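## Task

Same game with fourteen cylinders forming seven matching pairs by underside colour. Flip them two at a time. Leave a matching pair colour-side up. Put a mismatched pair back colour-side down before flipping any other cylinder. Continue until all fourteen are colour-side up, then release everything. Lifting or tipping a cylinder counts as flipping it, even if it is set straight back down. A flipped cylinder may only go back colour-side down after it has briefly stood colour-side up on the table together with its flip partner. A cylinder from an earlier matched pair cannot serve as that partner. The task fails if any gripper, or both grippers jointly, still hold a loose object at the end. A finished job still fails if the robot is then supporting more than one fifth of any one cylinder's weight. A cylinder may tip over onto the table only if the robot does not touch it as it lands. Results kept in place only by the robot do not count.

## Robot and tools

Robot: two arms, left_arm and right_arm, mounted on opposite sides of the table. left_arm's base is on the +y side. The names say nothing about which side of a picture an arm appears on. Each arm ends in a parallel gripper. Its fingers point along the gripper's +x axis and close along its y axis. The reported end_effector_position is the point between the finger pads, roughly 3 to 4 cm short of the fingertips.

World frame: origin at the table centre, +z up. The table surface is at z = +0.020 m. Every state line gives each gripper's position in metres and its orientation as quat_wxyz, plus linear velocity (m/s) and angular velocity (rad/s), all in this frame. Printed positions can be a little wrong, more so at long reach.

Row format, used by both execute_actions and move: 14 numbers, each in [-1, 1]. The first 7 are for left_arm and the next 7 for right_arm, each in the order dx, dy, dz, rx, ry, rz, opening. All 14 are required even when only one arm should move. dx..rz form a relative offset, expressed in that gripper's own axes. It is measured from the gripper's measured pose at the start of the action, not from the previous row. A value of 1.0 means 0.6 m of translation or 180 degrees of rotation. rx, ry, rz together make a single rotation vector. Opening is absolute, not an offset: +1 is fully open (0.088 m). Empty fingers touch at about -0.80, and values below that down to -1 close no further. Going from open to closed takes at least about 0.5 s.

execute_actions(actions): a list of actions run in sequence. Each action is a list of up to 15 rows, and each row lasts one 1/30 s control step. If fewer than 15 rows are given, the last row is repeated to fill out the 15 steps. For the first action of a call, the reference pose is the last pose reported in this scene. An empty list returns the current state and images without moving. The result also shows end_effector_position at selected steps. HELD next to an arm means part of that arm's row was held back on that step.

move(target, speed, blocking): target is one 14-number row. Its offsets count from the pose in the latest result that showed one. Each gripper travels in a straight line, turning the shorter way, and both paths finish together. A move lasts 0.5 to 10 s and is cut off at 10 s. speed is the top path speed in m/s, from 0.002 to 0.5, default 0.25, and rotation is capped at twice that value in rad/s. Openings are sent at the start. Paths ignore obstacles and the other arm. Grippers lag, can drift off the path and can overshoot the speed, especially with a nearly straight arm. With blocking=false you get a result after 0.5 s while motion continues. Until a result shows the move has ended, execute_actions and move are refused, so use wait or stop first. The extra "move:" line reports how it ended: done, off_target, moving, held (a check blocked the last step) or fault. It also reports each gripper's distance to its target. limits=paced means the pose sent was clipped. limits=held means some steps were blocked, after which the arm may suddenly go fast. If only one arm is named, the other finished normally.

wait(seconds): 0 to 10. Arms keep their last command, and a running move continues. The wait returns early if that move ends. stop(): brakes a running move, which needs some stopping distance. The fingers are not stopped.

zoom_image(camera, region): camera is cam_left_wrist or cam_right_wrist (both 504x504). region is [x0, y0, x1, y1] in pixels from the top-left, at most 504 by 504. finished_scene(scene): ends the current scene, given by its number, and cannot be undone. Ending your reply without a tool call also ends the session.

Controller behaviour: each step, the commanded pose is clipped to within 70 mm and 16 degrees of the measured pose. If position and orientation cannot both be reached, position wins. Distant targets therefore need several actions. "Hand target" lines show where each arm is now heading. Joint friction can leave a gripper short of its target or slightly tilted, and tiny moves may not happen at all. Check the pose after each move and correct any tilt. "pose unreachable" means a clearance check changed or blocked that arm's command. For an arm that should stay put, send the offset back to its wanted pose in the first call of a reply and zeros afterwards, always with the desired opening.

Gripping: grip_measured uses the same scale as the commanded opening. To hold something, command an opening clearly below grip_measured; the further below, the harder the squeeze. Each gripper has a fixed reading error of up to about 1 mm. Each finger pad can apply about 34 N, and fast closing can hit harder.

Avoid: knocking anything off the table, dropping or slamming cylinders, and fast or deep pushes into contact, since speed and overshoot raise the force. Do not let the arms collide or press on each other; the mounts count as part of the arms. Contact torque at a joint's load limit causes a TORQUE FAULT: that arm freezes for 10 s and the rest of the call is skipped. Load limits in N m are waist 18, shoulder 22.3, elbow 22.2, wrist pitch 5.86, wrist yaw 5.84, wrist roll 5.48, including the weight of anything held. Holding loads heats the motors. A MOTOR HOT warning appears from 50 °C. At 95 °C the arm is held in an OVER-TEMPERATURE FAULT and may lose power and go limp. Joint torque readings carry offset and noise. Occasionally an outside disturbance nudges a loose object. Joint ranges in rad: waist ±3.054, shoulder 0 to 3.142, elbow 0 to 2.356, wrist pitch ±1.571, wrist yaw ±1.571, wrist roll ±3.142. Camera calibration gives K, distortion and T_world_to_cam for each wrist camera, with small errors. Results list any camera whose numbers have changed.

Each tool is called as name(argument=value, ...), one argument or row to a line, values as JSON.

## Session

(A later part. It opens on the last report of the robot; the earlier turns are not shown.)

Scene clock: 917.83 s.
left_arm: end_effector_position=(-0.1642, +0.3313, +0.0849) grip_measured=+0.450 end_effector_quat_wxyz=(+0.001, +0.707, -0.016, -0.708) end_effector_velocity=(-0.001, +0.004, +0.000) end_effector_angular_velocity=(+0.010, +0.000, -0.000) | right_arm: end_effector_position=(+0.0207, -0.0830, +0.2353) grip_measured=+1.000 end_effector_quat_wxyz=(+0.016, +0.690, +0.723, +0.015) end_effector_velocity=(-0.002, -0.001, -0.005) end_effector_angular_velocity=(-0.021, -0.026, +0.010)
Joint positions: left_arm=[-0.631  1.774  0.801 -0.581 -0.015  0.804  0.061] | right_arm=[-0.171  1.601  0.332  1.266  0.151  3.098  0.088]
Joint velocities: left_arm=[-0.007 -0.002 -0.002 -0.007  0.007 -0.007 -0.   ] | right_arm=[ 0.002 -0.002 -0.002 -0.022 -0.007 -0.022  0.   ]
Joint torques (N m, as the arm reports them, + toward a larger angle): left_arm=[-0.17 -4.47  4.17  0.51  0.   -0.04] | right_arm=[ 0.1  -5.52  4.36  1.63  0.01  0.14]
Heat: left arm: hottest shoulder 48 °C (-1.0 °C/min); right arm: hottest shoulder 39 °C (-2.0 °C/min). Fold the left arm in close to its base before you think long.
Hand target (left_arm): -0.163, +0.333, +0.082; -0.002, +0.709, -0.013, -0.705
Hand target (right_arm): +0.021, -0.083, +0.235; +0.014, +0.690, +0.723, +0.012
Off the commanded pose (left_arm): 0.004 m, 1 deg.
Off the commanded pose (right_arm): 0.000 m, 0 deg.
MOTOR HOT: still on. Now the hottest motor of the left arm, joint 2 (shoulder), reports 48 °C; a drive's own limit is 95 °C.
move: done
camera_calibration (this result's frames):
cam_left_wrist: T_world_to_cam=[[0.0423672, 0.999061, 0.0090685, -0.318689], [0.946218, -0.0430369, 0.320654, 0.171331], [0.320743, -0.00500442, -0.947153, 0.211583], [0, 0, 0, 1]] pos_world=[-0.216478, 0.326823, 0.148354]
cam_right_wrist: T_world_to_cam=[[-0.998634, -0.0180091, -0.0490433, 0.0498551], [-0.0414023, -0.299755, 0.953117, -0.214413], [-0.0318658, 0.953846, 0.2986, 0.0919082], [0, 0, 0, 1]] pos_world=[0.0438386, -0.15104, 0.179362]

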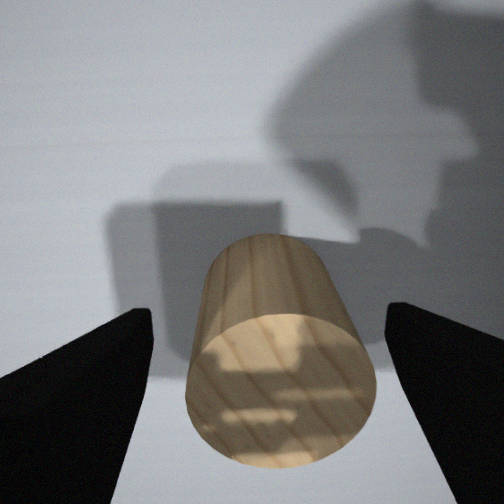

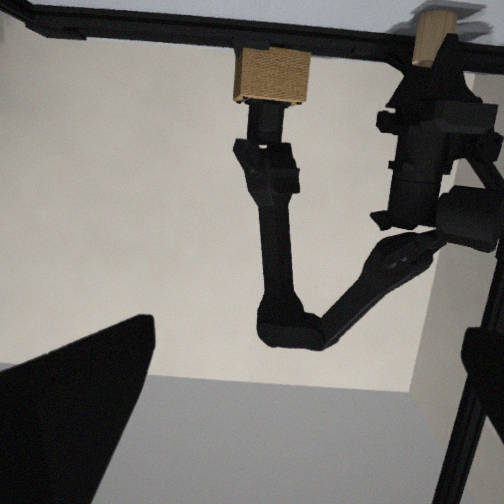

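move(
  target=[0,0,0,0,0,0,-0.4,0,0,0,0.013,0,0,1],
)

move(
  target=[-0.13,0,0,0,0,0,-0.4,0,0,0,0,0,0,1],
)

move(
  target=[-0.18,0.455,-0.32,0,0,0.16,-0.4,0,0,0,0,0,0,1],
  speed=0.3,
)

Scene clock: 920.53 s.
left_arm: end_effector_position=(-0.1640, +0.3316, +0.0847) grip_measured=+0.033 end_effector_quat_wxyz=(+0.000, +0.707, -0.015, -0.707) end_effector_velocity=(+0.003, +0.003, -0.001) end_effector_angular_velocity=(+0.003, -0.014, +0.005) | right_arm: end_effector_position=(+0.0207, -0.0830, +0.2353) grip_measured=+1.000 end_effector_quat_wxyz=(+0.005, +0.690, +0.724, +0.003) end_effector_velocity=(-0.002, -0.001, -0.002) end_effector_angular_velocity=(-0.008, +0.006, +0.010)
Joint positions: left_arm=[-0.631  1.774  0.801 -0.582 -0.015  0.804  0.041] | right_arm=[-0.171  1.601  0.332  1.266  0.151  3.132  0.088]
Joint velocities: left_arm=[-0.002 -0.002 -0.007 -0.007 -0.007 -0.007  0.   ] | right_arm=[ 0.002 -0.002 -0.002 -0.007 -0.007  0.007  0.   ]
Joint torques (N m, as the arm reports them, + toward a larger angle): left_arm=[-0.03 -5.12  4.72  0.33 -0.02  0.02] | right_arm=[ 0.03 -5.43  4.48  1.85  0.02  0.16]
Heat: left arm: hottest shoulder 48 °C (-1.0 °C/min); right arm: hottest shoulder 39 °C (-2.0 °C/min). Fold the left arm in close to its base before you think long.
Hand target (left_arm): -0.164, +0.331, +0.085; +0.001, +0.707, -0.015, -0.707
Hand target (right_arm): +0.021, -0.083, +0.235; +0.002, +0.690, +0.724, +0.000
Off the commanded pose (left_arm): 0.000 m, 0 deg.
Off the commanded pose (right_arm): 0.000 m, 0 deg.
MOTOR HOT: still on. Now the hottest motor of the left arm, joint 2 (shoulder), reports 48 °C; a drive's own limit is 95 °C.
move: done
camera_calibration (this result's frames):
cam_left_wrist: T_world_to_cam=[[0.0423656, 0.999048, 0.0104481, -0.319106], [0.945957, -0.0434751, 0.321365, 0.171235], [0.321513, -0.00373136, -0.946898, 0.211037], [0, 0, 0, 1]] pos_world=[-0.216313, 0.327034, 0.148136]
cam_right_wrist: T_world_to_cam=[[-0.999718, -0.0179591, -0.0155068, 0.0419891], [-0.00944669, -0.298249, 0.954441, -0.215262], [-0.0217658, 0.954319, 0.297995, 0.0918803], [0, 0, 0, 1]] pos_world=[0.0419436, -0.151131, 0.178726]

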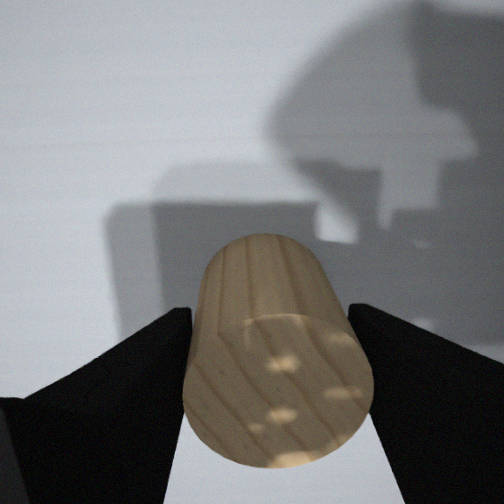

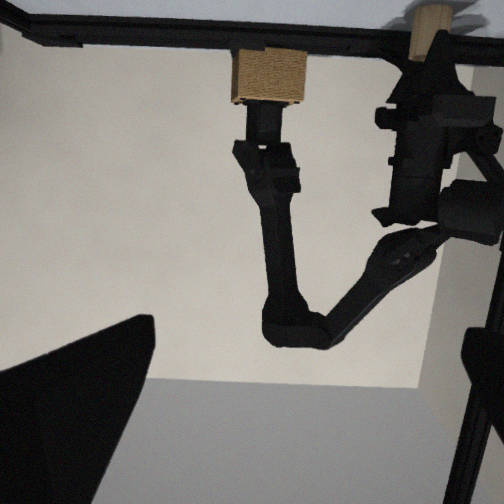

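Scene clock: 921.43 s.
left_arm: end_effector_position=(-0.1617, +0.3351, +0.1571) grip_measured=+0.033 end_effector_quat_wxyz=(-0.005, +0.711, -0.011, -0.703) end_effector_velocity=(+0.004, +0.004, +0.002) end_effector_angular_velocity=(+0.014, -0.024, -0.010) | right_arm: end_effector_position=(+0.0207, -0.0830, +0.2353) grip_measured=+1.000 end_effector_quat_wxyz=(+0.005, +0.690, +0.724, +0.003) end_effector_velocity=(-0.002, -0.001, +0.002) end_effector_angular_velocity=(+0.008, -0.006, +0.020)
Joint positions: left_arm=[-0.635  1.608  0.953 -0.919 -0.015  0.801  0.041] | right_arm=[-0.171  1.601  0.332  1.266  0.151  3.132  0.088]
Joint velocities: left_arm=[-0.002 -0.002  0.007 -0.037 -0.007  0.007 -0.   ] | right_arm=[-0.002 -0.002 -0.002  0.007 -0.022 -0.007  0.   ]
Joint torques (N m, as the arm reports them, + toward a larger angle): left_arm=[-0.35 -6.09  6.75  0.03  0.02 -0.11] | right_arm=[ 0.11 -5.34  4.47  1.82  0.   -0.03]
Heat: left arm: hottest shoulder 48 °C (-1.0 °C/min); right arm: hottest shoulder 39 °C (-2.0 °C/min). Fold the left arm in close to its base before you think long.
Hand target (left_arm): -0.165, +0.333, +0.163; +0.000, +0.707, -0.015, -0.707
Hand target (right_arm): +0.021, -0.083, +0.235; +0.005, +0.690, +0.724, +0.003
Off the commanded pose (left_arm): 0.006 m, 1 deg.
Off the commanded pose (right_arm): 0.000 m, 0 deg.
MOTOR HOT: still on. Now the hottest motor of the left arm, joint 2 (shoulder), reports 48 °C; a drive's own limit is 95 °C.
move: done
camera_calibration (this result's frames):
cam_left_wrist: T_world_to_cam=[[0.0432854, 0.998765, 0.0244054, -0.325492], [0.941659, -0.0489473, 0.33299, 0.145319], [0.333773, 0.00856797, -0.942615, 0.276004], [0, 0, 0, 1]] pos_world=[-0.214875, 0.329838, 0.21972]
cam_right_wrist: T_world_to_cam=[[-0.999724, -0.0179582, -0.0151255, 0.0418995], [-0.00908334, -0.298232, 0.95445, -0.21527], [-0.0216511, 0.954324, 0.297987, 0.0918805], [0, 0, 0, 1]] pos_world=[0.0419219, -0.151132, 0.17872]

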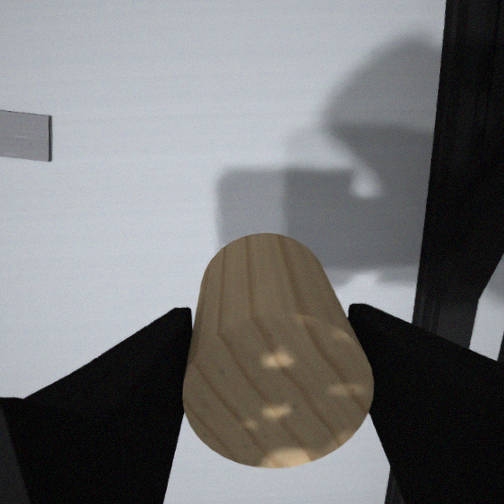

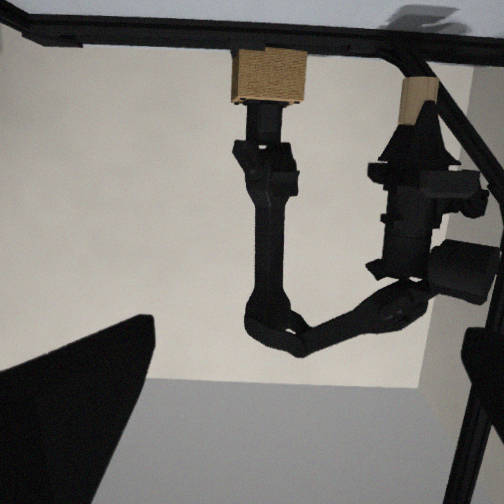

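Scene clock: 923.17 s.
left_arm: end_effector_position=(+0.0213, +0.0610, +0.2711) grip_measured=+0.033 end_effector_quat_wxyz=(+0.170, +0.689, -0.189, -0.678) end_effector_velocity=(-0.000, +0.000, +0.001) end_effector_angular_velocity=(+0.012, -0.003, +0.008) | right_arm: end_effector_position=(+0.0207, -0.0830, +0.2353) grip_measured=+1.000 end_effector_quat_wxyz=(+0.005, +0.690, +0.724, +0.003) end_effector_velocity=(-0.000, -0.001, -0.002) end_effector_angular_velocity=(-0.007, -0.009, +0.005)
Joint positions: left_arm=[ 0.152  1.875  1.619 -0.801 -0.011  1.596  0.041] | right_arm=[-0.171  1.601  0.332  1.266  0.151  3.132  0.088]
Joint velocities: left_arm=[-0.002  0.007  0.017 -0.022 -0.007 -0.007  0.   ] | right_arm=[-0.002 -0.002 -0.002 -0.007 -0.007 -0.007  0.   ]
Joint torques (N m, as the arm reports them, + toward a larger angle): left_arm=[ 0.2  -7.01  8.15  0.91  0.23  0.12] | right_arm=[ 0.04 -5.32  4.48  1.84  0.01 -0.03]
Heat: left arm: hottest shoulder 47 °C (-2.0 °C/min); right arm: hottest shoulder 39 °C (-2.0 °C/min).
Hand target (left_arm): +0.021, +0.058, +0.273; +0.171, +0.687, -0.191, -0.679
Hand target (right_arm): +0.021, -0.083, +0.235; +0.005, +0.690, +0.724, +0.003
Off the commanded pose (left_arm): 0.003 m, 1 deg.
Off the commanded pose (right_arm): 0.000 m, 0 deg.
MOTOR HOT: cleared. Now the hottest motor of the left arm, joint 2 (shoulder), reports 47 °C.
move: done
camera_calibration (this result's frames):
cam_left_wrist: T_world_to_cam=[[0.0503441, 0.885383, -0.462128, 0.0762621], [0.942371, 0.11113, 0.315574, -0.0835209], [0.33076, -0.451384, -0.828765, 0.32199], [0, 0, 0, 1]] pos_world=[-0.0316332, 0.0871016, 0.328454]
cam_right_wrist: T_world_to_cam=[[-0.999724, -0.0179582, -0.0151255, 0.0418995], [-0.00908334, -0.298232, 0.95445, -0.21527], [-0.0216511, 0.954324, 0.297987, 0.0918805], [0, 0, 0, 1]] pos_world=[0.0419219, -0.151132, 0.17872]

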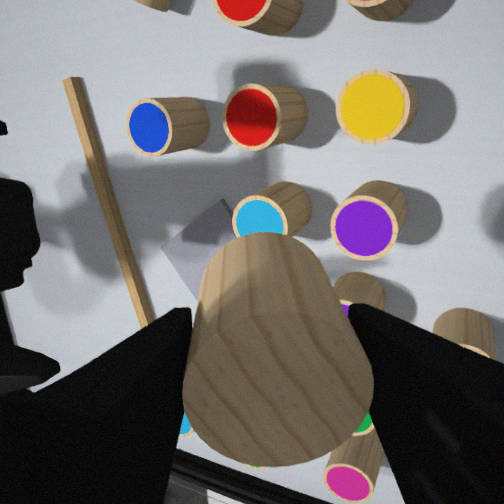

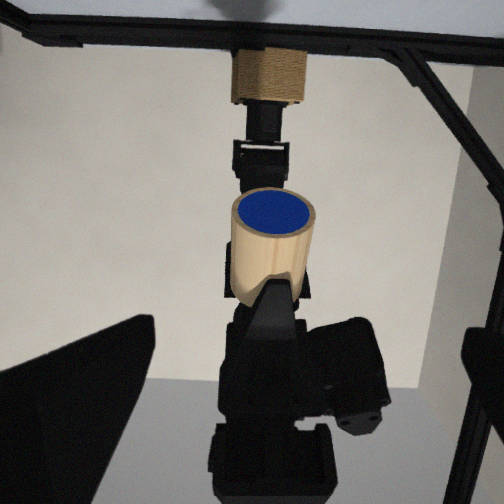

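Target (0.024,0.033,0.2366).

move(
  target=[0,0,0,0,0,0,-0.4,0.198,0.017,0.003,0,0,0,1],
  speed=0.15,
)

Scene clock: 925.60 s.
left_arm: end_effector_position=(+0.0213, +0.0607, +0.2713) grip_measured=+0.033 end_effector_quat_wxyz=(+0.171, +0.689, -0.189, -0.678) end_effector_velocity=(+0.004, -0.001, +0.001) end_effector_angular_velocity=(-0.008, -0.008, +0.032) | right_arm: end_effector_position=(+0.0246, +0.0329, +0.2365) grip_measured=+1.000 end_effector_quat_wxyz=(+0.002, +0.690, +0.723, +0.005) end_effector_velocity=(-0.002, +0.002, -0.000) end_effector_angular_velocity=(-0.001, -0.022, +0.019)
Joint positions: left_arm=[ 0.152  1.875  1.621 -0.802 -0.011  1.596  0.041] | right_arm=[-0.249  1.943  0.798  1.148  0.073  3.132  0.088]
Joint velocities: left_arm=[ 0.002 -0.002 -0.002  0.007 -0.022 -0.022 -0.   ] | right_arm=[-0.002  0.002  0.007 -0.007 -0.022 -0.022  0.   ]
Joint torques (N m, as the arm reports them, + toward a larger angle): left_arm=[-0.03 -7.87  6.7   1.06  0.05 -0.03] | right_arm=[-0.2  -6.95  6.4   1.6  -0.07 -0.05]
Heat: left arm: hottest shoulder 48 °C (-2.0 °C/min); right arm: hottest shoulder 39 °C (-2.0 °C/min).
Hand target (left_arm): +0.021, +0.061, +0.271; +0.171, +0.689, -0.189, -0.678
Hand target (right_arm): +0.025, +0.036, +0.233; +0.005, +0.690, +0.724, +0.003
Off the commanded pose (left_arm): 0.000 m, 0 deg.
Off the commanded pose (right_arm): 0.005 m, 0 deg.
move: done
camera_calibration (this result's frames):
cam_left_wrist: T_world_to_cam=[[0.0503558, 0.885198, -0.462481, 0.0766885], [0.942497, 0.111073, 0.315217, -0.0833928], [0.330399, -0.45176, -0.828703, 0.322046], [0, 0, 0, 1]] pos_world=[-0.0316677, 0.0868657, 0.328634]
cam_right_wrist: T_world_to_cam=[[-0.999746, -0.0174833, -0.0142305, 0.0476607], [-0.00823631, -0.304332, 0.95253, -0.181177], [-0.0209841, 0.952406, 0.304111, -0.0203838], [0, 0, 0, 1]] pos_world=[0.0457286, -0.0348912, 0.179454]

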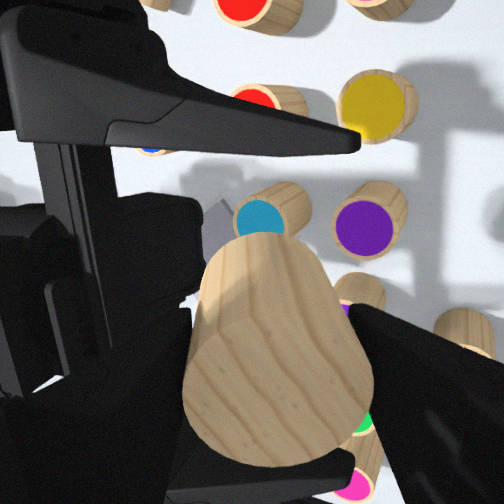

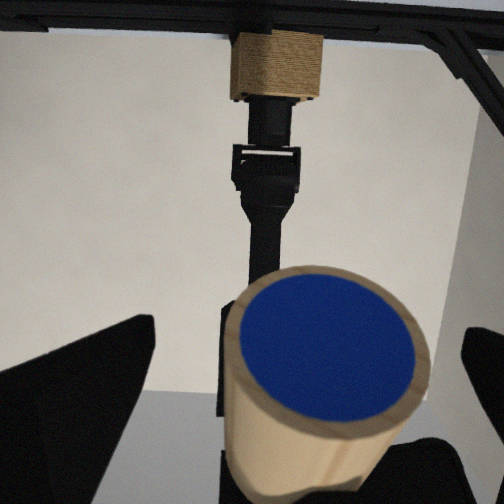

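move(
  target=[0,0,0,0,0,0,-0.4,0,0,0,0,0,0,-0.4],
)

move(
  target=[0,0,0,0,0,0,0.45,0,0,0,0,0,0,-0.4],
)

move(
  target=[-0.115,0,0,0,0,0,0.45,0,0,0,0,0,0,-0.4],
)

move(
  target=[0,0,0,0,0,0,0.45,0,0,0,-0.99,0,0,-0.4],
  speed=0.5,
)

move(
  target=[0,0,0,0,0,0,0.45,-0.405,-0.315,-0.08,-0.01,0.165,0,-0.4],
)

Scene clock: 932.17 s.
left_arm: end_effector_position=(+0.0205, +0.0608, +0.2711) grip_measured=+0.033 end_effector_quat_wxyz=(+0.170, +0.689, -0.189, -0.679) end_effector_velocity=(+0.000, +0.002, -0.001) end_effector_angular_velocity=(+0.007, +0.010, +0.005) | right_arm: end_effector_position=(+0.0258, +0.0334, +0.2367) grip_measured=+0.012 end_effector_quat_wxyz=(+0.002, +0.692, +0.722, +0.005) end_effector_velocity=(+0.000, -0.002, -0.004) end_effector_angular_velocity=(-0.022, -0.010, +0.005)
Joint positions: left_arm=[ 0.151  1.876  1.621 -0.802 -0.009  1.594  0.041] | right_arm=[-0.251  1.944  0.8    1.148  0.075  3.131  0.04 ]
Joint velocities: left_arm=[ 0.002 -0.002 -0.002 -0.007  0.007 -0.007  0.   ] | right_arm=[-0.002 -0.007 -0.007 -0.022 -0.007 -0.007 -0.   ]
Joint torques (N m, as the arm reports them, + toward a larger angle): left_arm=[ 0.03 -7.79  6.81  1.06 -0.05  0.03] | right_arm=[ 0.23 -8.66  4.88  1.9  -0.05  0.02]
Heat: left arm: hottest shoulder 48 °C (-3.0 °C/min); right arm: hottest shoulder 40 °C (+0.0 °C/min).
Hand target (left_arm): +0.021, +0.061, +0.271; +0.170, +0.689, -0.189, -0.678
Hand target (right_arm): +0.025, +0.033, +0.237; +0.002, +0.690, +0.723, +0.005
Off the commanded pose (left_arm): 0.001 m, 0 deg.
Off the commanded pose (right_arm): 0.001 m, 0 deg.
move: done
camera_calibration (this result's frames):
cam_left_wrist: T_world_to_cam=[[0.0498975, 0.88552, -0.461914, 0.0764197], [0.943212, 0.110302, 0.313345, -0.0820815], [0.328423, -0.451318, -0.829729, 0.322436], [0, 0, 0, 1]] pos_world=[-0.0322881, 0.0869035, 0.328553]
cam_right_wrist: T_world_to_cam=[[-0.999778, -0.0140386, -0.0157108, 0.0490256], [-0.0106872, -0.304725, 0.95238, -0.181046], [-0.0181576, 0.952337, 0.304507, -0.0209791], [0, 0, 0, 1]] pos_world=[0.046699, -0.0345019, 0.179583]

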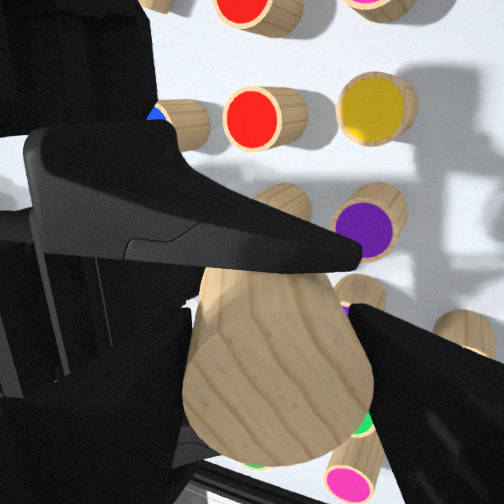

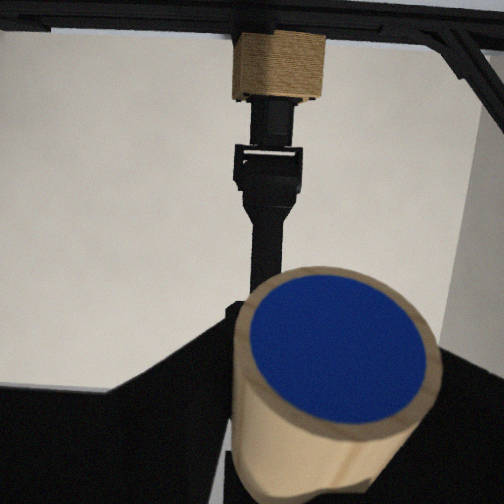

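Scene clock: 932.83 s.
left_arm: end_effector_position=(+0.0205, +0.0607, +0.2711) grip_measured=+0.448 end_effector_quat_wxyz=(+0.170, +0.689, -0.189, -0.679) end_effector_velocity=(-0.000, +0.001, +0.001) end_effector_angular_velocity=(+0.002, -0.003, +0.008) | right_arm: end_effector_position=(+0.0258, +0.0334, +0.2367) grip_measured=+0.012 end_effector_quat_wxyz=(+0.002, +0.692, +0.722, +0.005) end_effector_velocity=(-0.002, -0.001, +0.001) end_effector_angular_velocity=(-0.001, -0.022, +0.010)
Joint positions: left_arm=[ 0.151  1.876  1.621 -0.802 -0.009  1.595  0.061] | right_arm=[-0.251  1.944  0.8    1.148  0.075  3.131  0.04 ]
Joint velocities: left_arm=[-0.002 -0.002  0.002 -0.007 -0.007 -0.007  0.   ] | right_arm=[ 0.002 -0.007 -0.002 -0.007 -0.007 -0.022 -0.   ]
Joint torques (N m, as the arm reports them, + toward a larger angle): left_arm=[-0.07 -7.89  6.87  1.05  0.03 -0.01] | right_arm=[ 0.03 -8.56  5.03  1.83  0.01 -0.02]
Heat: left arm: hottest shoulder 48 °C (-3.0 °C/min); right arm: hottest shoulder 40 °C (+0.0 °C/min).
Hand target (left_arm): +0.021, +0.061, +0.271; +0.170, +0.689, -0.189, -0.679
Hand target (right_arm): +0.026, +0.033, +0.237; +0.002, +0.692, +0.722, +0.005
Off the commanded pose (left_arm): 0.000 m, 0 deg.
Off the commanded pose (right_arm): 0.000 m, 0 deg.
move: done
camera_calibration (this result's frames):
cam_left_wrist: T_world_to_cam=[[0.0502773, 0.885328, -0.46224, 0.0765951], [0.94319, 0.110107, 0.313478, -0.0821097], [0.328426, -0.451741, -0.829497, 0.3224], [0, 0, 0, 1]] pos_world=[-0.0322905, 0.0868703, 0.328575]
cam_right_wrist: T_world_to_cam=[[-0.999778, -0.0140386, -0.0157108, 0.0490256], [-0.0106872, -0.304725, 0.95238, -0.181046], [-0.0181576, 0.952337, 0.304507, -0.0209791], [0, 0, 0, 1]] pos_world=[0.046699, -0.0345019, 0.179583]

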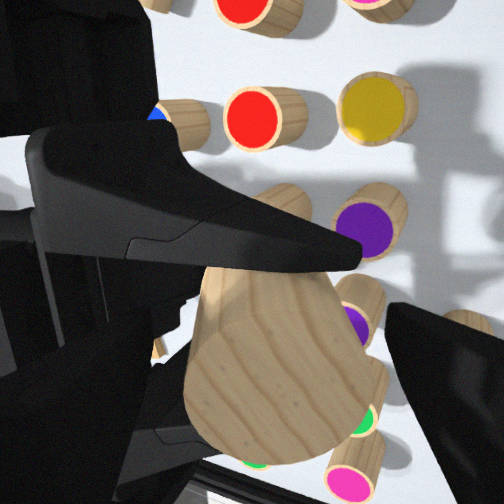

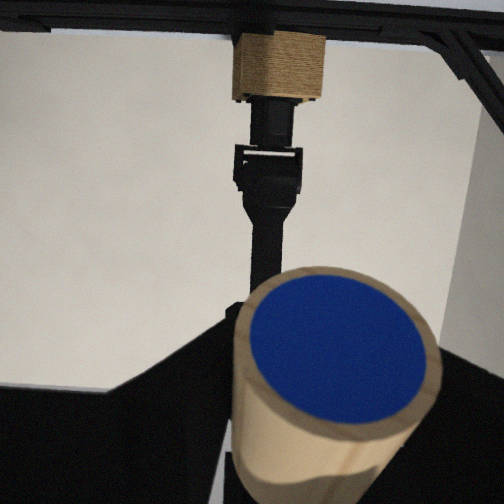

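Scene clock: 933.70 s.
left_arm: end_effector_position=(+0.0206, +0.0944, +0.3260) grip_measured=+0.450 end_effector_quat_wxyz=(+0.166, +0.690, -0.185, -0.680) end_effector_velocity=(-0.002, +0.003, +0.003) end_effector_angular_velocity=(+0.007, +0.003, -0.012) | right_arm: end_effector_position=(+0.0260, +0.0334, +0.2364) grip_measured=+0.012 end_effector_quat_wxyz=(+0.003, +0.692, +0.722, +0.005) end_effector_velocity=(+0.000, -0.000, -0.005) end_effector_angular_velocity=(-0.022, -0.010, +0.015)
Joint positions: left_arm=[ 0.151  1.769  1.709 -1.009 -0.009  1.595  0.061] | right_arm=[-0.251  1.944  0.8    1.147  0.075  3.131  0.04 ]
Joint velocities: left_arm=[-0.002 -0.002  0.012 -0.022  0.007  0.007 -0.   ] | right_arm=[-0.007 -0.002 -0.002 -0.022 -0.022 -0.007 -0.   ]
Joint torques (N m, as the arm reports them, + toward a larger angle): left_arm=[-0.25 -7.59  7.73  0.81  0.   -0.09] | right_arm=[ 0.04 -8.73  5.05  1.92 -0.01 -0.03]
Heat: left arm: hottest shoulder 48 °C (-3.0 °C/min); right arm: hottest shoulder 40 °C (+0.0 °C/min).
Hand target (left_arm): +0.020, +0.094, +0.331; +0.170, +0.689, -0.189, -0.679
Hand target (right_arm): +0.026, +0.033, +0.237; +0.002, +0.692, +0.722, +0.005
Off the commanded pose (left_arm): 0.005 m, 1 deg.
Off the commanded pose (right_arm): 0.000 m, 0 deg.
move: done
camera_calibration (this result's frames):
cam_left_wrist: T_world_to_cam=[[0.0514087, 0.890509, -0.452052, 0.0683285], [0.943165, 0.10552, 0.315126, -0.10314], [0.328323, -0.44256, -0.834473, 0.383836], [0, 0, 0, 1]] pos_world=[-0.0322569, 0.119907, 0.383691]
cam_right_wrist: T_world_to_cam=[[-0.999786, -0.0132938, -0.0158282, 0.0492684], [-0.0110459, -0.303634, 0.952725, -0.180908], [-0.0174713, 0.952696, 0.303422, -0.020692], [0, 0, 0, 1]] pos_world=[0.0468981, -0.0345618, 0.179414]

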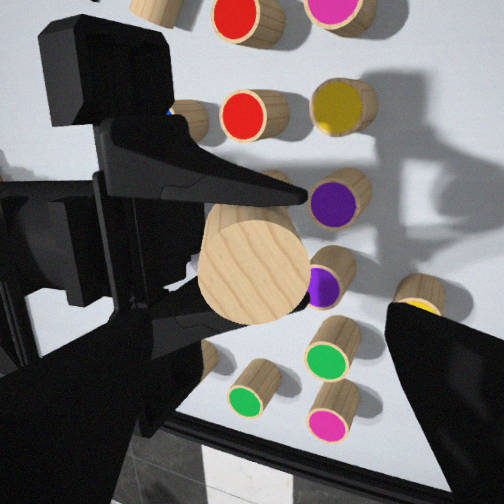

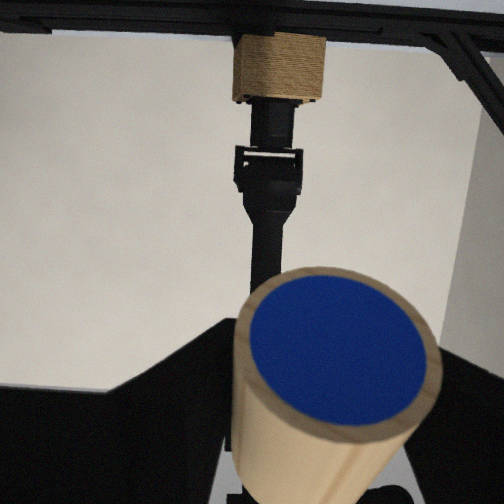

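Scene clock: 937.40 s.
left_arm: end_effector_position=(+0.0206, +0.0944, +0.3259) grip_measured=+0.450 end_effector_quat_wxyz=(+0.166, +0.690, -0.185, -0.680) end_effector_velocity=(+0.002, +0.002, -0.001) end_effector_angular_velocity=(+0.007, -0.003, +0.012) | right_arm: end_effector_position=(+0.0261, +0.0334, +0.2364) grip_measured=+0.011 end_effector_quat_wxyz=(+0.692, +0.011, +0.009, +0.722) end_effector_velocity=(-0.002, -0.002, -0.001) end_effector_angular_velocity=(-0.007, -0.008, +0.020)
Joint positions: left_arm=[ 0.151  1.769  1.709 -1.009 -0.009  1.595  0.061] | right_arm=[-0.251  1.944  0.8    1.147  0.075  0.028  0.04 ]
Joint velocities: left_arm=[ 0.002 -0.002 -0.002 -0.007 -0.007 -0.007  0.   ] | right_arm=[-0.002 -0.007 -0.007 -0.007 -0.022 -0.007 -0.   ]
Joint torques (N m, as the arm reports them, + toward a larger angle): left_arm=[-0.03 -7.08  6.67  1.06  0.05 -0.01] | right_arm=[ 0.08 -8.6   5.01  1.85  0.   -0.18]
Heat: left arm: hottest shoulder 48 °C (-4.1 °C/min); right arm: hottest shoulder 40 °C (+0.0 °C/min).
Hand target (left_arm): +0.021, +0.094, +0.326; +0.166, +0.690, -0.185, -0.680
Hand target (right_arm): +0.026, +0.033, +0.236; +0.692, +0.008, +0.006, +0.722
Off the commanded pose (left_arm): 0.000 m, 0 deg.
Off the commanded pose (right_arm): 0.000 m, 0 deg.
move: done
camera_calibration (this result's frames):
cam_left_wrist: T_world_to_cam=[[0.0514098, 0.890681, -0.451712, 0.0681184], [0.943165, 0.1054, 0.315169, -0.103138], [0.328325, -0.442242, -0.834641, 0.38386], [0, 0, 0, 1]] pos_world=[-0.0322566, 0.119958, 0.383661]
cam_right_wrist: T_world_to_cam=[[0.997205, 0.0710712, -0.0230501, -0.0038131], [-0.000818697, -0.298093, -0.954537, 0.269548], [-0.0747111, 0.951887, -0.297201, 0.122822], [0, 0, 0, 1]] pos_world=[0.0131993, -0.0362912, 0.293709]

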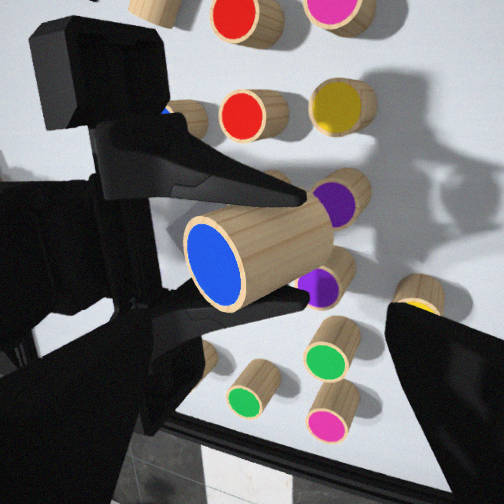

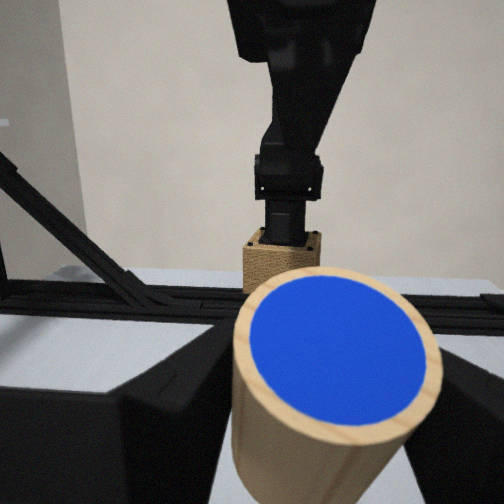

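Scene clock: 939.23 s.
left_arm: end_effector_position=(+0.0206, +0.0944, +0.3259) grip_measured=+0.450 end_effector_quat_wxyz=(+0.166, +0.690, -0.185, -0.680) end_effector_velocity=(+0.002, +0.002, -0.001) end_effector_angular_velocity=(+0.007, +0.004, +0.025) | right_arm: end_effector_position=(+0.2213, -0.2024, +0.1791) grip_measured=+0.011 end_effector_quat_wxyz=(+0.668, -0.187, +0.183, +0.697) end_effector_velocity=(-0.000, -0.004, -0.002) end_effector_angular_velocity=(-0.021, +0.017, +0.004)
Joint positions: left_arm=[ 0.151  1.769  1.709 -1.009 -0.009  1.595  0.061] | right_arm=[-1.271  1.251  0.442  0.024 -0.777 -0.606  0.04 ]
Joint velocities: left_arm=[ 0.002 -0.002 -0.002 -0.007 -0.007 -0.022 -0.   ] | right_arm=[-0.012  0.002  0.012 -0.051 -0.007 -0.022 -0.   ]
Joint torques (N m, as the arm reports them, + toward a larger angle): left_arm=[ 0.02 -7.1   6.77  1.04  0.03 -0.03] | right_arm=[-0.07 -4.2   7.59  1.14 -0.56 -0.19]
Heat: left arm: hottest shoulder 48 °C (-4.1 °C/min); right arm: hottest shoulder 40 °C (+0.0 °C/min).
Hand target (left_arm): +0.021, +0.094, +0.326; +0.166, +0.690, -0.185, -0.680
Hand target (right_arm): +0.224, -0.201, +0.184; +0.668, -0.189, +0.174, +0.698
Off the commanded pose (left_arm): 0.000 m, 0 deg.
Off the commanded pose (right_arm): 0.004 m, 1 deg.
move: done
camera_calibration (this result's frames):
cam_left_wrist: T_world_to_cam=[[0.0514098, 0.890681, -0.451712, 0.0681184], [0.943165, 0.1054, 0.315169, -0.103138], [0.328325, -0.442242, -0.834641, 0.38386], [0, 0, 0, 1]] pos_world=[-0.0322566, 0.119958, 0.383661]
cam_right_wrist: T_world_to_cam=[[0.997463, 0.0694751, -0.0155002, -0.184842], [0.0410293, -0.739073, -0.672375, -0.00436096], [-0.058169, 0.670033, -0.740049, 0.363444], [0, 0, 0, 1]] pos_world=[0.205693, -0.233901, 0.263169]

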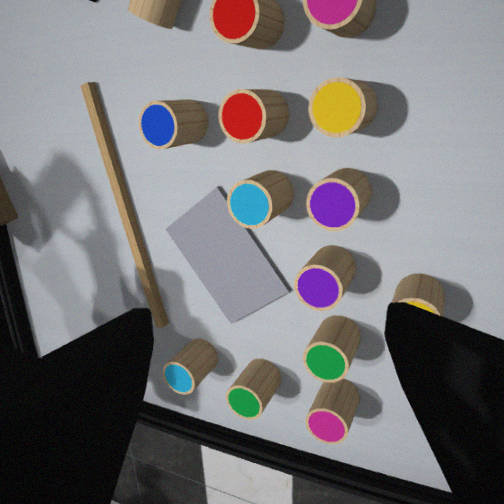

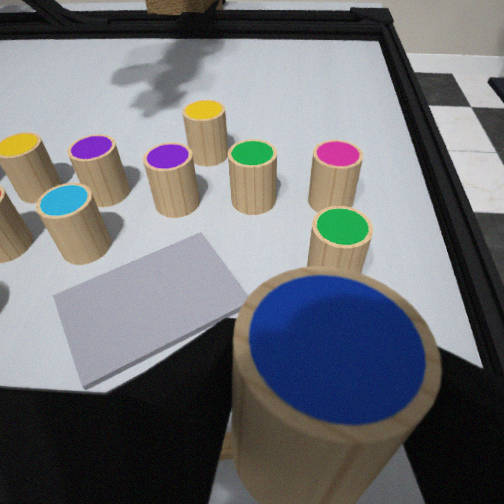

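move(
  target=[0,0,0,0,0,0,1,0.07,-0.022,-0.123,0,0,0,-0.4],
  speed=0.15,
)

Scene clock: 942.97 s.
left_arm: end_effector_position=(+0.0206, +0.0945, +0.3258) grip_measured=+1.000 end_effector_quat_wxyz=(+0.166, +0.690, -0.185, -0.680) end_effector_velocity=(+0.002, +0.005, -0.002) end_effector_angular_velocity=(+0.022, -0.009, +0.027) | right_arm: end_effector_position=(+0.2371, -0.2005, +0.0984) grip_measured=+0.011 end_effector_quat_wxyz=(+0.669, -0.190, +0.175, +0.697) end_effector_velocity=(+0.002, -0.001, -0.003) end_effector_angular_velocity=(-0.003, +0.001, -0.011)
Joint positions: left_arm=[ 0.151  1.769  1.708 -1.009 -0.009  1.595  0.088] | right_arm=[-1.309  1.702  0.335  0.565 -0.801 -0.65   0.04 ]
Joint velocities: left_arm=[-0.002 -0.002 -0.002 -0.022 -0.022 -0.022  0.   ] | right_arm=[-0.002  0.017 -0.002  0.022  0.007  0.007 -0.   ]
Joint torques (N m, as the arm reports them, + toward a larger angle): left_arm=[-0.04 -7.06  6.71  1.05  0.05 -0.01] | right_arm=[-0.23 -4.4   2.21  1.49 -0.49  0.02]
Heat: left arm: hottest shoulder 48 °C (-4.0 °C/min); right arm: hottest shoulder 40 °C (+0.0 °C/min).
Hand target (left_arm): +0.021, +0.094, +0.326; +0.166, +0.690, -0.185, -0.680
Hand target (right_arm): +0.234, -0.203, +0.095; +0.668, -0.187, +0.183, +0.697
Off the commanded pose (left_arm): 0.000 m, 0 deg.
Off the commanded pose (right_arm): 0.006 m, 1 deg.
move: done
camera_calibration (this result's frames):
cam_left_wrist: T_world_to_cam=[[0.0514109, 0.890854, -0.451372, 0.0678808], [0.943164, 0.10528, 0.315211, -0.103104], [0.328327, -0.441923, -0.834808, 0.383796], [0, 0, 0, 1]] pos_world=[-0.0322563, 0.119991, 0.383535]
cam_right_wrist: T_world_to_cam=[[0.997503, 0.070628, -0.0000340576, -0.203206], [0.0520289, -0.735148, -0.675908, -0.0592903], [-0.047763, 0.674218, -0.736986, 0.301423], [0, 0, 0, 1]] pos_world=[0.22018, -0.23246, 0.182063]

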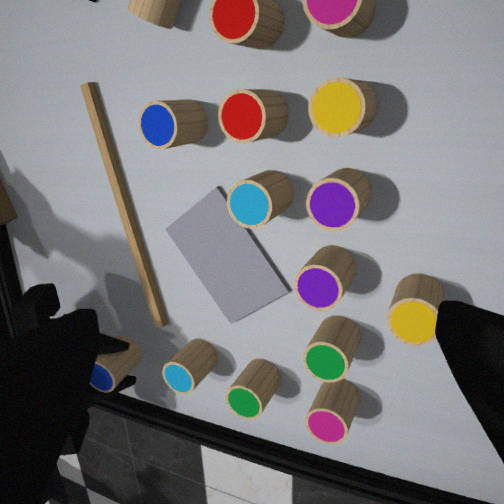

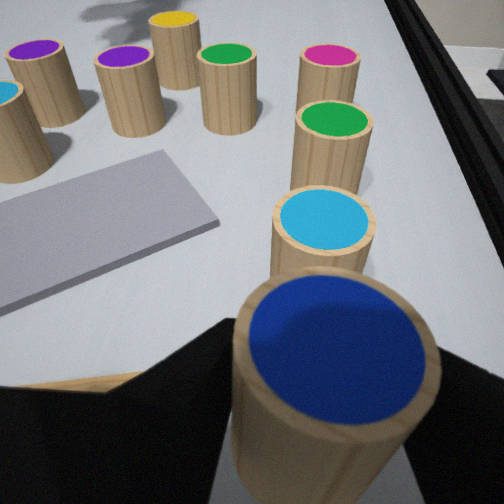

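move(
  target=[0,0,0,0,0,0,1,0.034,0,-0.06,0.004,0,0,-0.4],
  speed=0.04,
)

Scene clock: 948.03 s.
left_arm: end_effector_position=(+0.0206, +0.0945, +0.3256) grip_measured=+1.000 end_effector_quat_wxyz=(+0.166, +0.690, -0.185, -0.680) end_effector_velocity=(-0.000, +0.000, +0.001) end_effector_angular_velocity=(+0.002, +0.010, +0.005) | right_arm: end_effector_position=(+0.2401, -0.1981, +0.0623) grip_measured=+0.011 end_effector_quat_wxyz=(+0.671, -0.190, +0.168, +0.697) end_effector_velocity=(-0.002, +0.000, -0.001) end_effector_angular_velocity=(+0.014, +0.001, +0.017)
Joint positions: left_arm=[ 0.151  1.769  1.708 -1.009 -0.009  1.595  0.088] | right_arm=[-1.31   1.963  0.328  0.85  -0.805 -0.647  0.04 ]
Joint velocities: left_arm=[ 0.002  0.002  0.007 -0.007  0.007 -0.007  0.   ] | right_arm=[-0.002  0.017 -0.002  0.022 -0.022 -0.007 -0.   ]
Joint torques (N m, as the arm reports them, + toward a larger angle): left_arm=[ 0.01 -7.    6.71  1.03  0.07 -0.03] | right_arm=[-0.18 -4.11  1.19  1.34 -0.33  0.19]
Heat: left arm: hottest shoulder 48 °C (-4.0 °C/min); right arm: hottest shoulder 40 °C (+0.0 °C/min).
Hand target (left_arm): +0.021, +0.094, +0.326; +0.166, +0.690, -0.185, -0.680
Hand target (right_arm): +0.238, -0.201, +0.057; +0.670, -0.186, +0.180, +0.695
Off the commanded pose (left_arm): 0.000 m, 0 deg.
Off the commanded pose (right_arm): 0.006 m, 1 deg.
move: done
camera_calibration (this result's frames):
cam_left_wrist: T_world_to_cam=[[0.0514119, 0.891026, -0.451032, 0.0677224], [0.943163, 0.105159, 0.315253, -0.103053], [0.328329, -0.441605, -0.834976, 0.383673], [0, 0, 0, 1]] pos_world=[-0.0322567, 0.119926, 0.383391]
cam_right_wrist: T_world_to_cam=[[0.997434, 0.0708957, 0.0099319, -0.206936], [0.0585117, -0.727424, -0.683689, -0.0816926], [-0.0412459, 0.682516, -0.729706, 0.272934], [0, 0, 0, 1]] pos_world=[0.222442, -0.231036, 0.145364]

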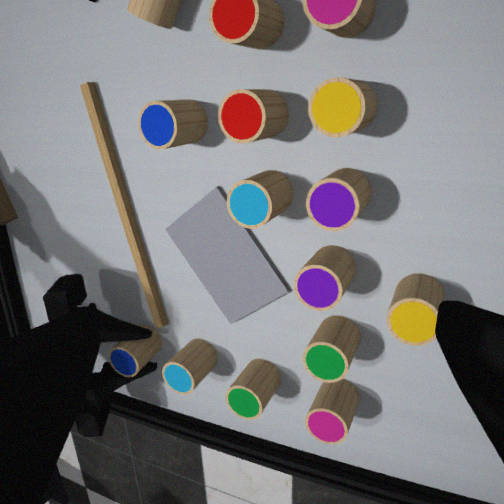

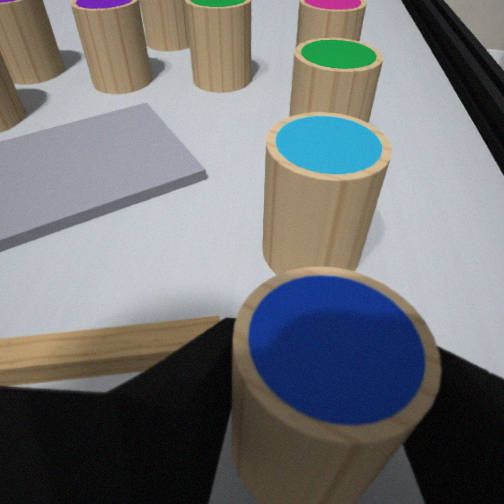

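In contact.

move(
  target=[0,0,0,0,0,0,1,0,0,0,0,0,0,0.35],
)

move(
  target=[0,0,0,0,0,0,1,-0.12,0,0.02,0,0,0,0.35],
  speed=0.15,
)

Scene clock: 950.53 s.
left_arm: end_effector_position=(+0.0206, +0.0945, +0.3256) grip_measured=+1.000 end_effector_quat_wxyz=(+0.166, +0.690, -0.185, -0.680) end_effector_velocity=(-0.002, +0.002, -0.001) end_effector_angular_velocity=(+0.007, -0.003, +0.003) | right_arm: end_effector_position=(+0.2399, -0.1982, +0.0619) grip_measured=+0.349 end_effector_quat_wxyz=(+0.671, -0.189, +0.169, +0.697) end_effector_velocity=(-0.001, -0.000, +0.000) end_effector_angular_velocity=(+0.006, -0.005, +0.006)
Joint positions: left_arm=[ 0.151  1.769  1.708 -1.009 -0.009  1.595  0.088] | right_arm=[-1.31   1.965  0.327  0.852 -0.806 -0.646  0.056]
Joint velocities: left_arm=[-0.007 -0.002 -0.002 -0.007 -0.007 -0.007  0.   ] | right_arm=[-0.002  0.002 -0.002  0.007 -0.007 -0.007  0.   ]
Joint torques (N m, as the arm reports them, + toward a larger angle): left_arm=[ 0.03 -7.09  6.72  1.    0.04 -0.02] | right_arm=[ 0.05 -5.92  1.91  1.08 -0.33 -0.02]
Heat: left arm: hottest shoulder 48 °C (-3.0 °C/min); right arm: hottest shoulder 39 °C (-1.0 °C/min).
Hand target (left_arm): +0.021, +0.094, +0.326; +0.166, +0.690, -0.185, -0.680
Hand target (right_arm): +0.240, -0.198, +0.062; +0.671, -0.189, +0.169, +0.697
Off the commanded pose (left_arm): 0.000 m, 0 deg.
Off the commanded pose (right_arm): 0.000 m, 0 deg.
move: done
camera_calibration (this result's frames):
cam_left_wrist: T_world_to_cam=[[0.0514119, 0.891026, -0.451032, 0.0677224], [0.943163, 0.105159, 0.315253, -0.103053], [0.328329, -0.441605, -0.834976, 0.383673], [0, 0, 0, 1]] pos_world=[-0.0322567, 0.119926, 0.383391]
cam_right_wrist: T_world_to_cam=[[0.997435, 0.0710592, 0.00865801, -0.206601], [0.0577497, -0.727285, -0.683902, -0.0817294], [-0.0423007, 0.682647, -0.729523, 0.272987], [0, 0, 0, 1]] pos_world=[0.222339, -0.231114, 0.145044]

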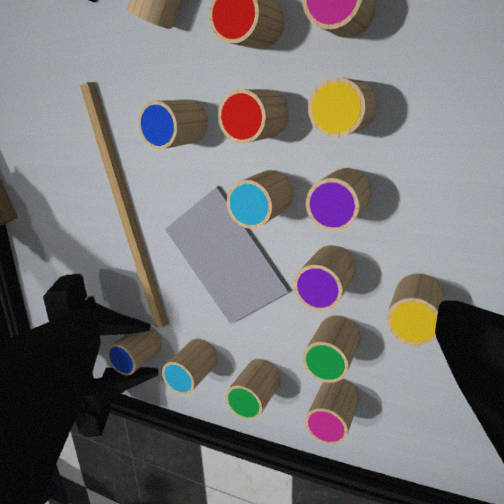

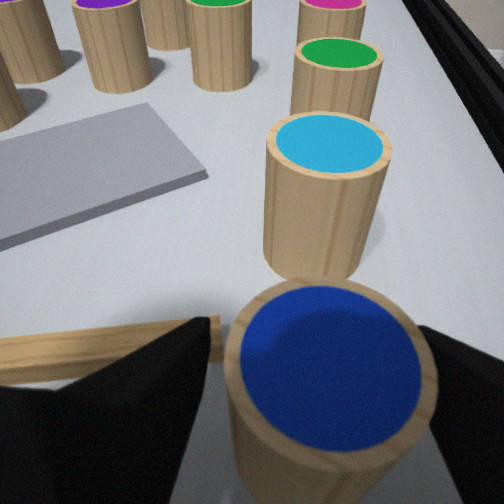

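Scene clock: 951.53 s.
left_arm: end_effector_position=(+0.0206, +0.0945, +0.3256) grip_measured=+1.000 end_effector_quat_wxyz=(+0.166, +0.690, -0.185, -0.680) end_effector_velocity=(+0.000, +0.001, +0.001) end_effector_angular_velocity=(+0.002, -0.003, +0.008) | right_arm: end_effector_position=(+0.2383, -0.2557, +0.1037) grip_measured=+0.350 end_effector_quat_wxyz=(+0.670, -0.186, +0.177, +0.697) end_effector_velocity=(-0.003, -0.004, -0.000) end_effector_angular_velocity=(-0.014, +0.023, +0.010)
Joint positions: left_arm=[ 0.151  1.769  1.708 -1.009 -0.009  1.595  0.088] | right_arm=[-1.559  1.566  0.303  0.222 -0.958 -0.954  0.056]
Joint velocities: left_arm=[-0.002 -0.002  0.002 -0.007 -0.007 -0.007  0.   ] | right_arm=[-0.012 -0.012  0.012 -0.081 -0.007 -0.037 -0.   ]
Joint torques (N m, as the arm reports them, + toward a larger angle): left_arm=[ 0.01 -7.14  6.73  1.01  0.06 -0.03] | right_arm=[-0.19 -5.11  4.71  0.73 -0.6  -0.24]
Heat: left arm: hottest shoulder 48 °C (-3.0 °C/min); right arm: hottest shoulder 39 °C (-1.0 °C/min).
Hand target (left_arm): +0.021, +0.094, +0.326; +0.166, +0.690, -0.185, -0.680
Hand target (right_arm): +0.242, -0.255, +0.107; +0.671, -0.190, +0.169, +0.697
Off the commanded pose (left_arm): 0.000 m, 0 deg.
Off the commanded pose (right_arm): 0.005 m, 1 deg.
move: done
camera_calibration (this result's frames):
cam_left_wrist: T_world_to_cam=[[0.0514119, 0.891026, -0.451032, 0.0677224], [0.943163, 0.105159, 0.315253, -0.103053], [0.328329, -0.441605, -0.834976, 0.383673], [0, 0, 0, 1]] pos_world=[-0.0322567, 0.119926, 0.383391]
cam_right_wrist: T_world_to_cam=[[0.99766, 0.0680189, -0.00693145, -0.200586], [0.0452512, -0.732894, -0.678836, -0.0938926], [-0.0512537, 0.676934, -0.734257, 0.343862], [0, 0, 0, 1]] pos_world=[0.22199, -0.287941, 0.187355]

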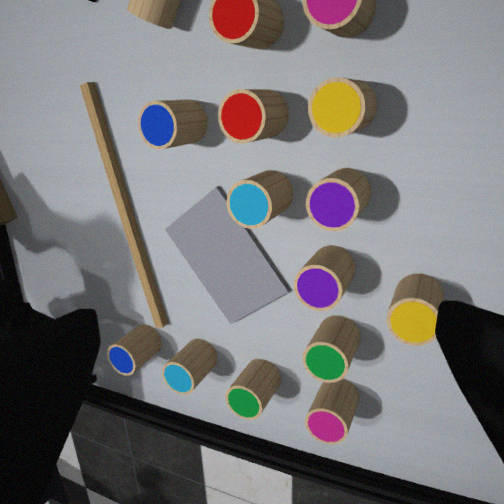

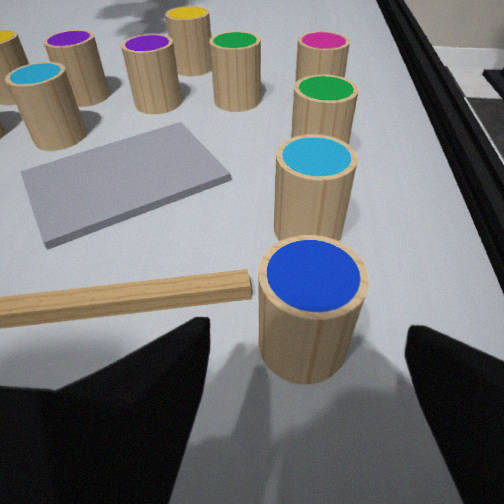

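finished_scene(
  scene=2,
)

The scene is finished: the task was done.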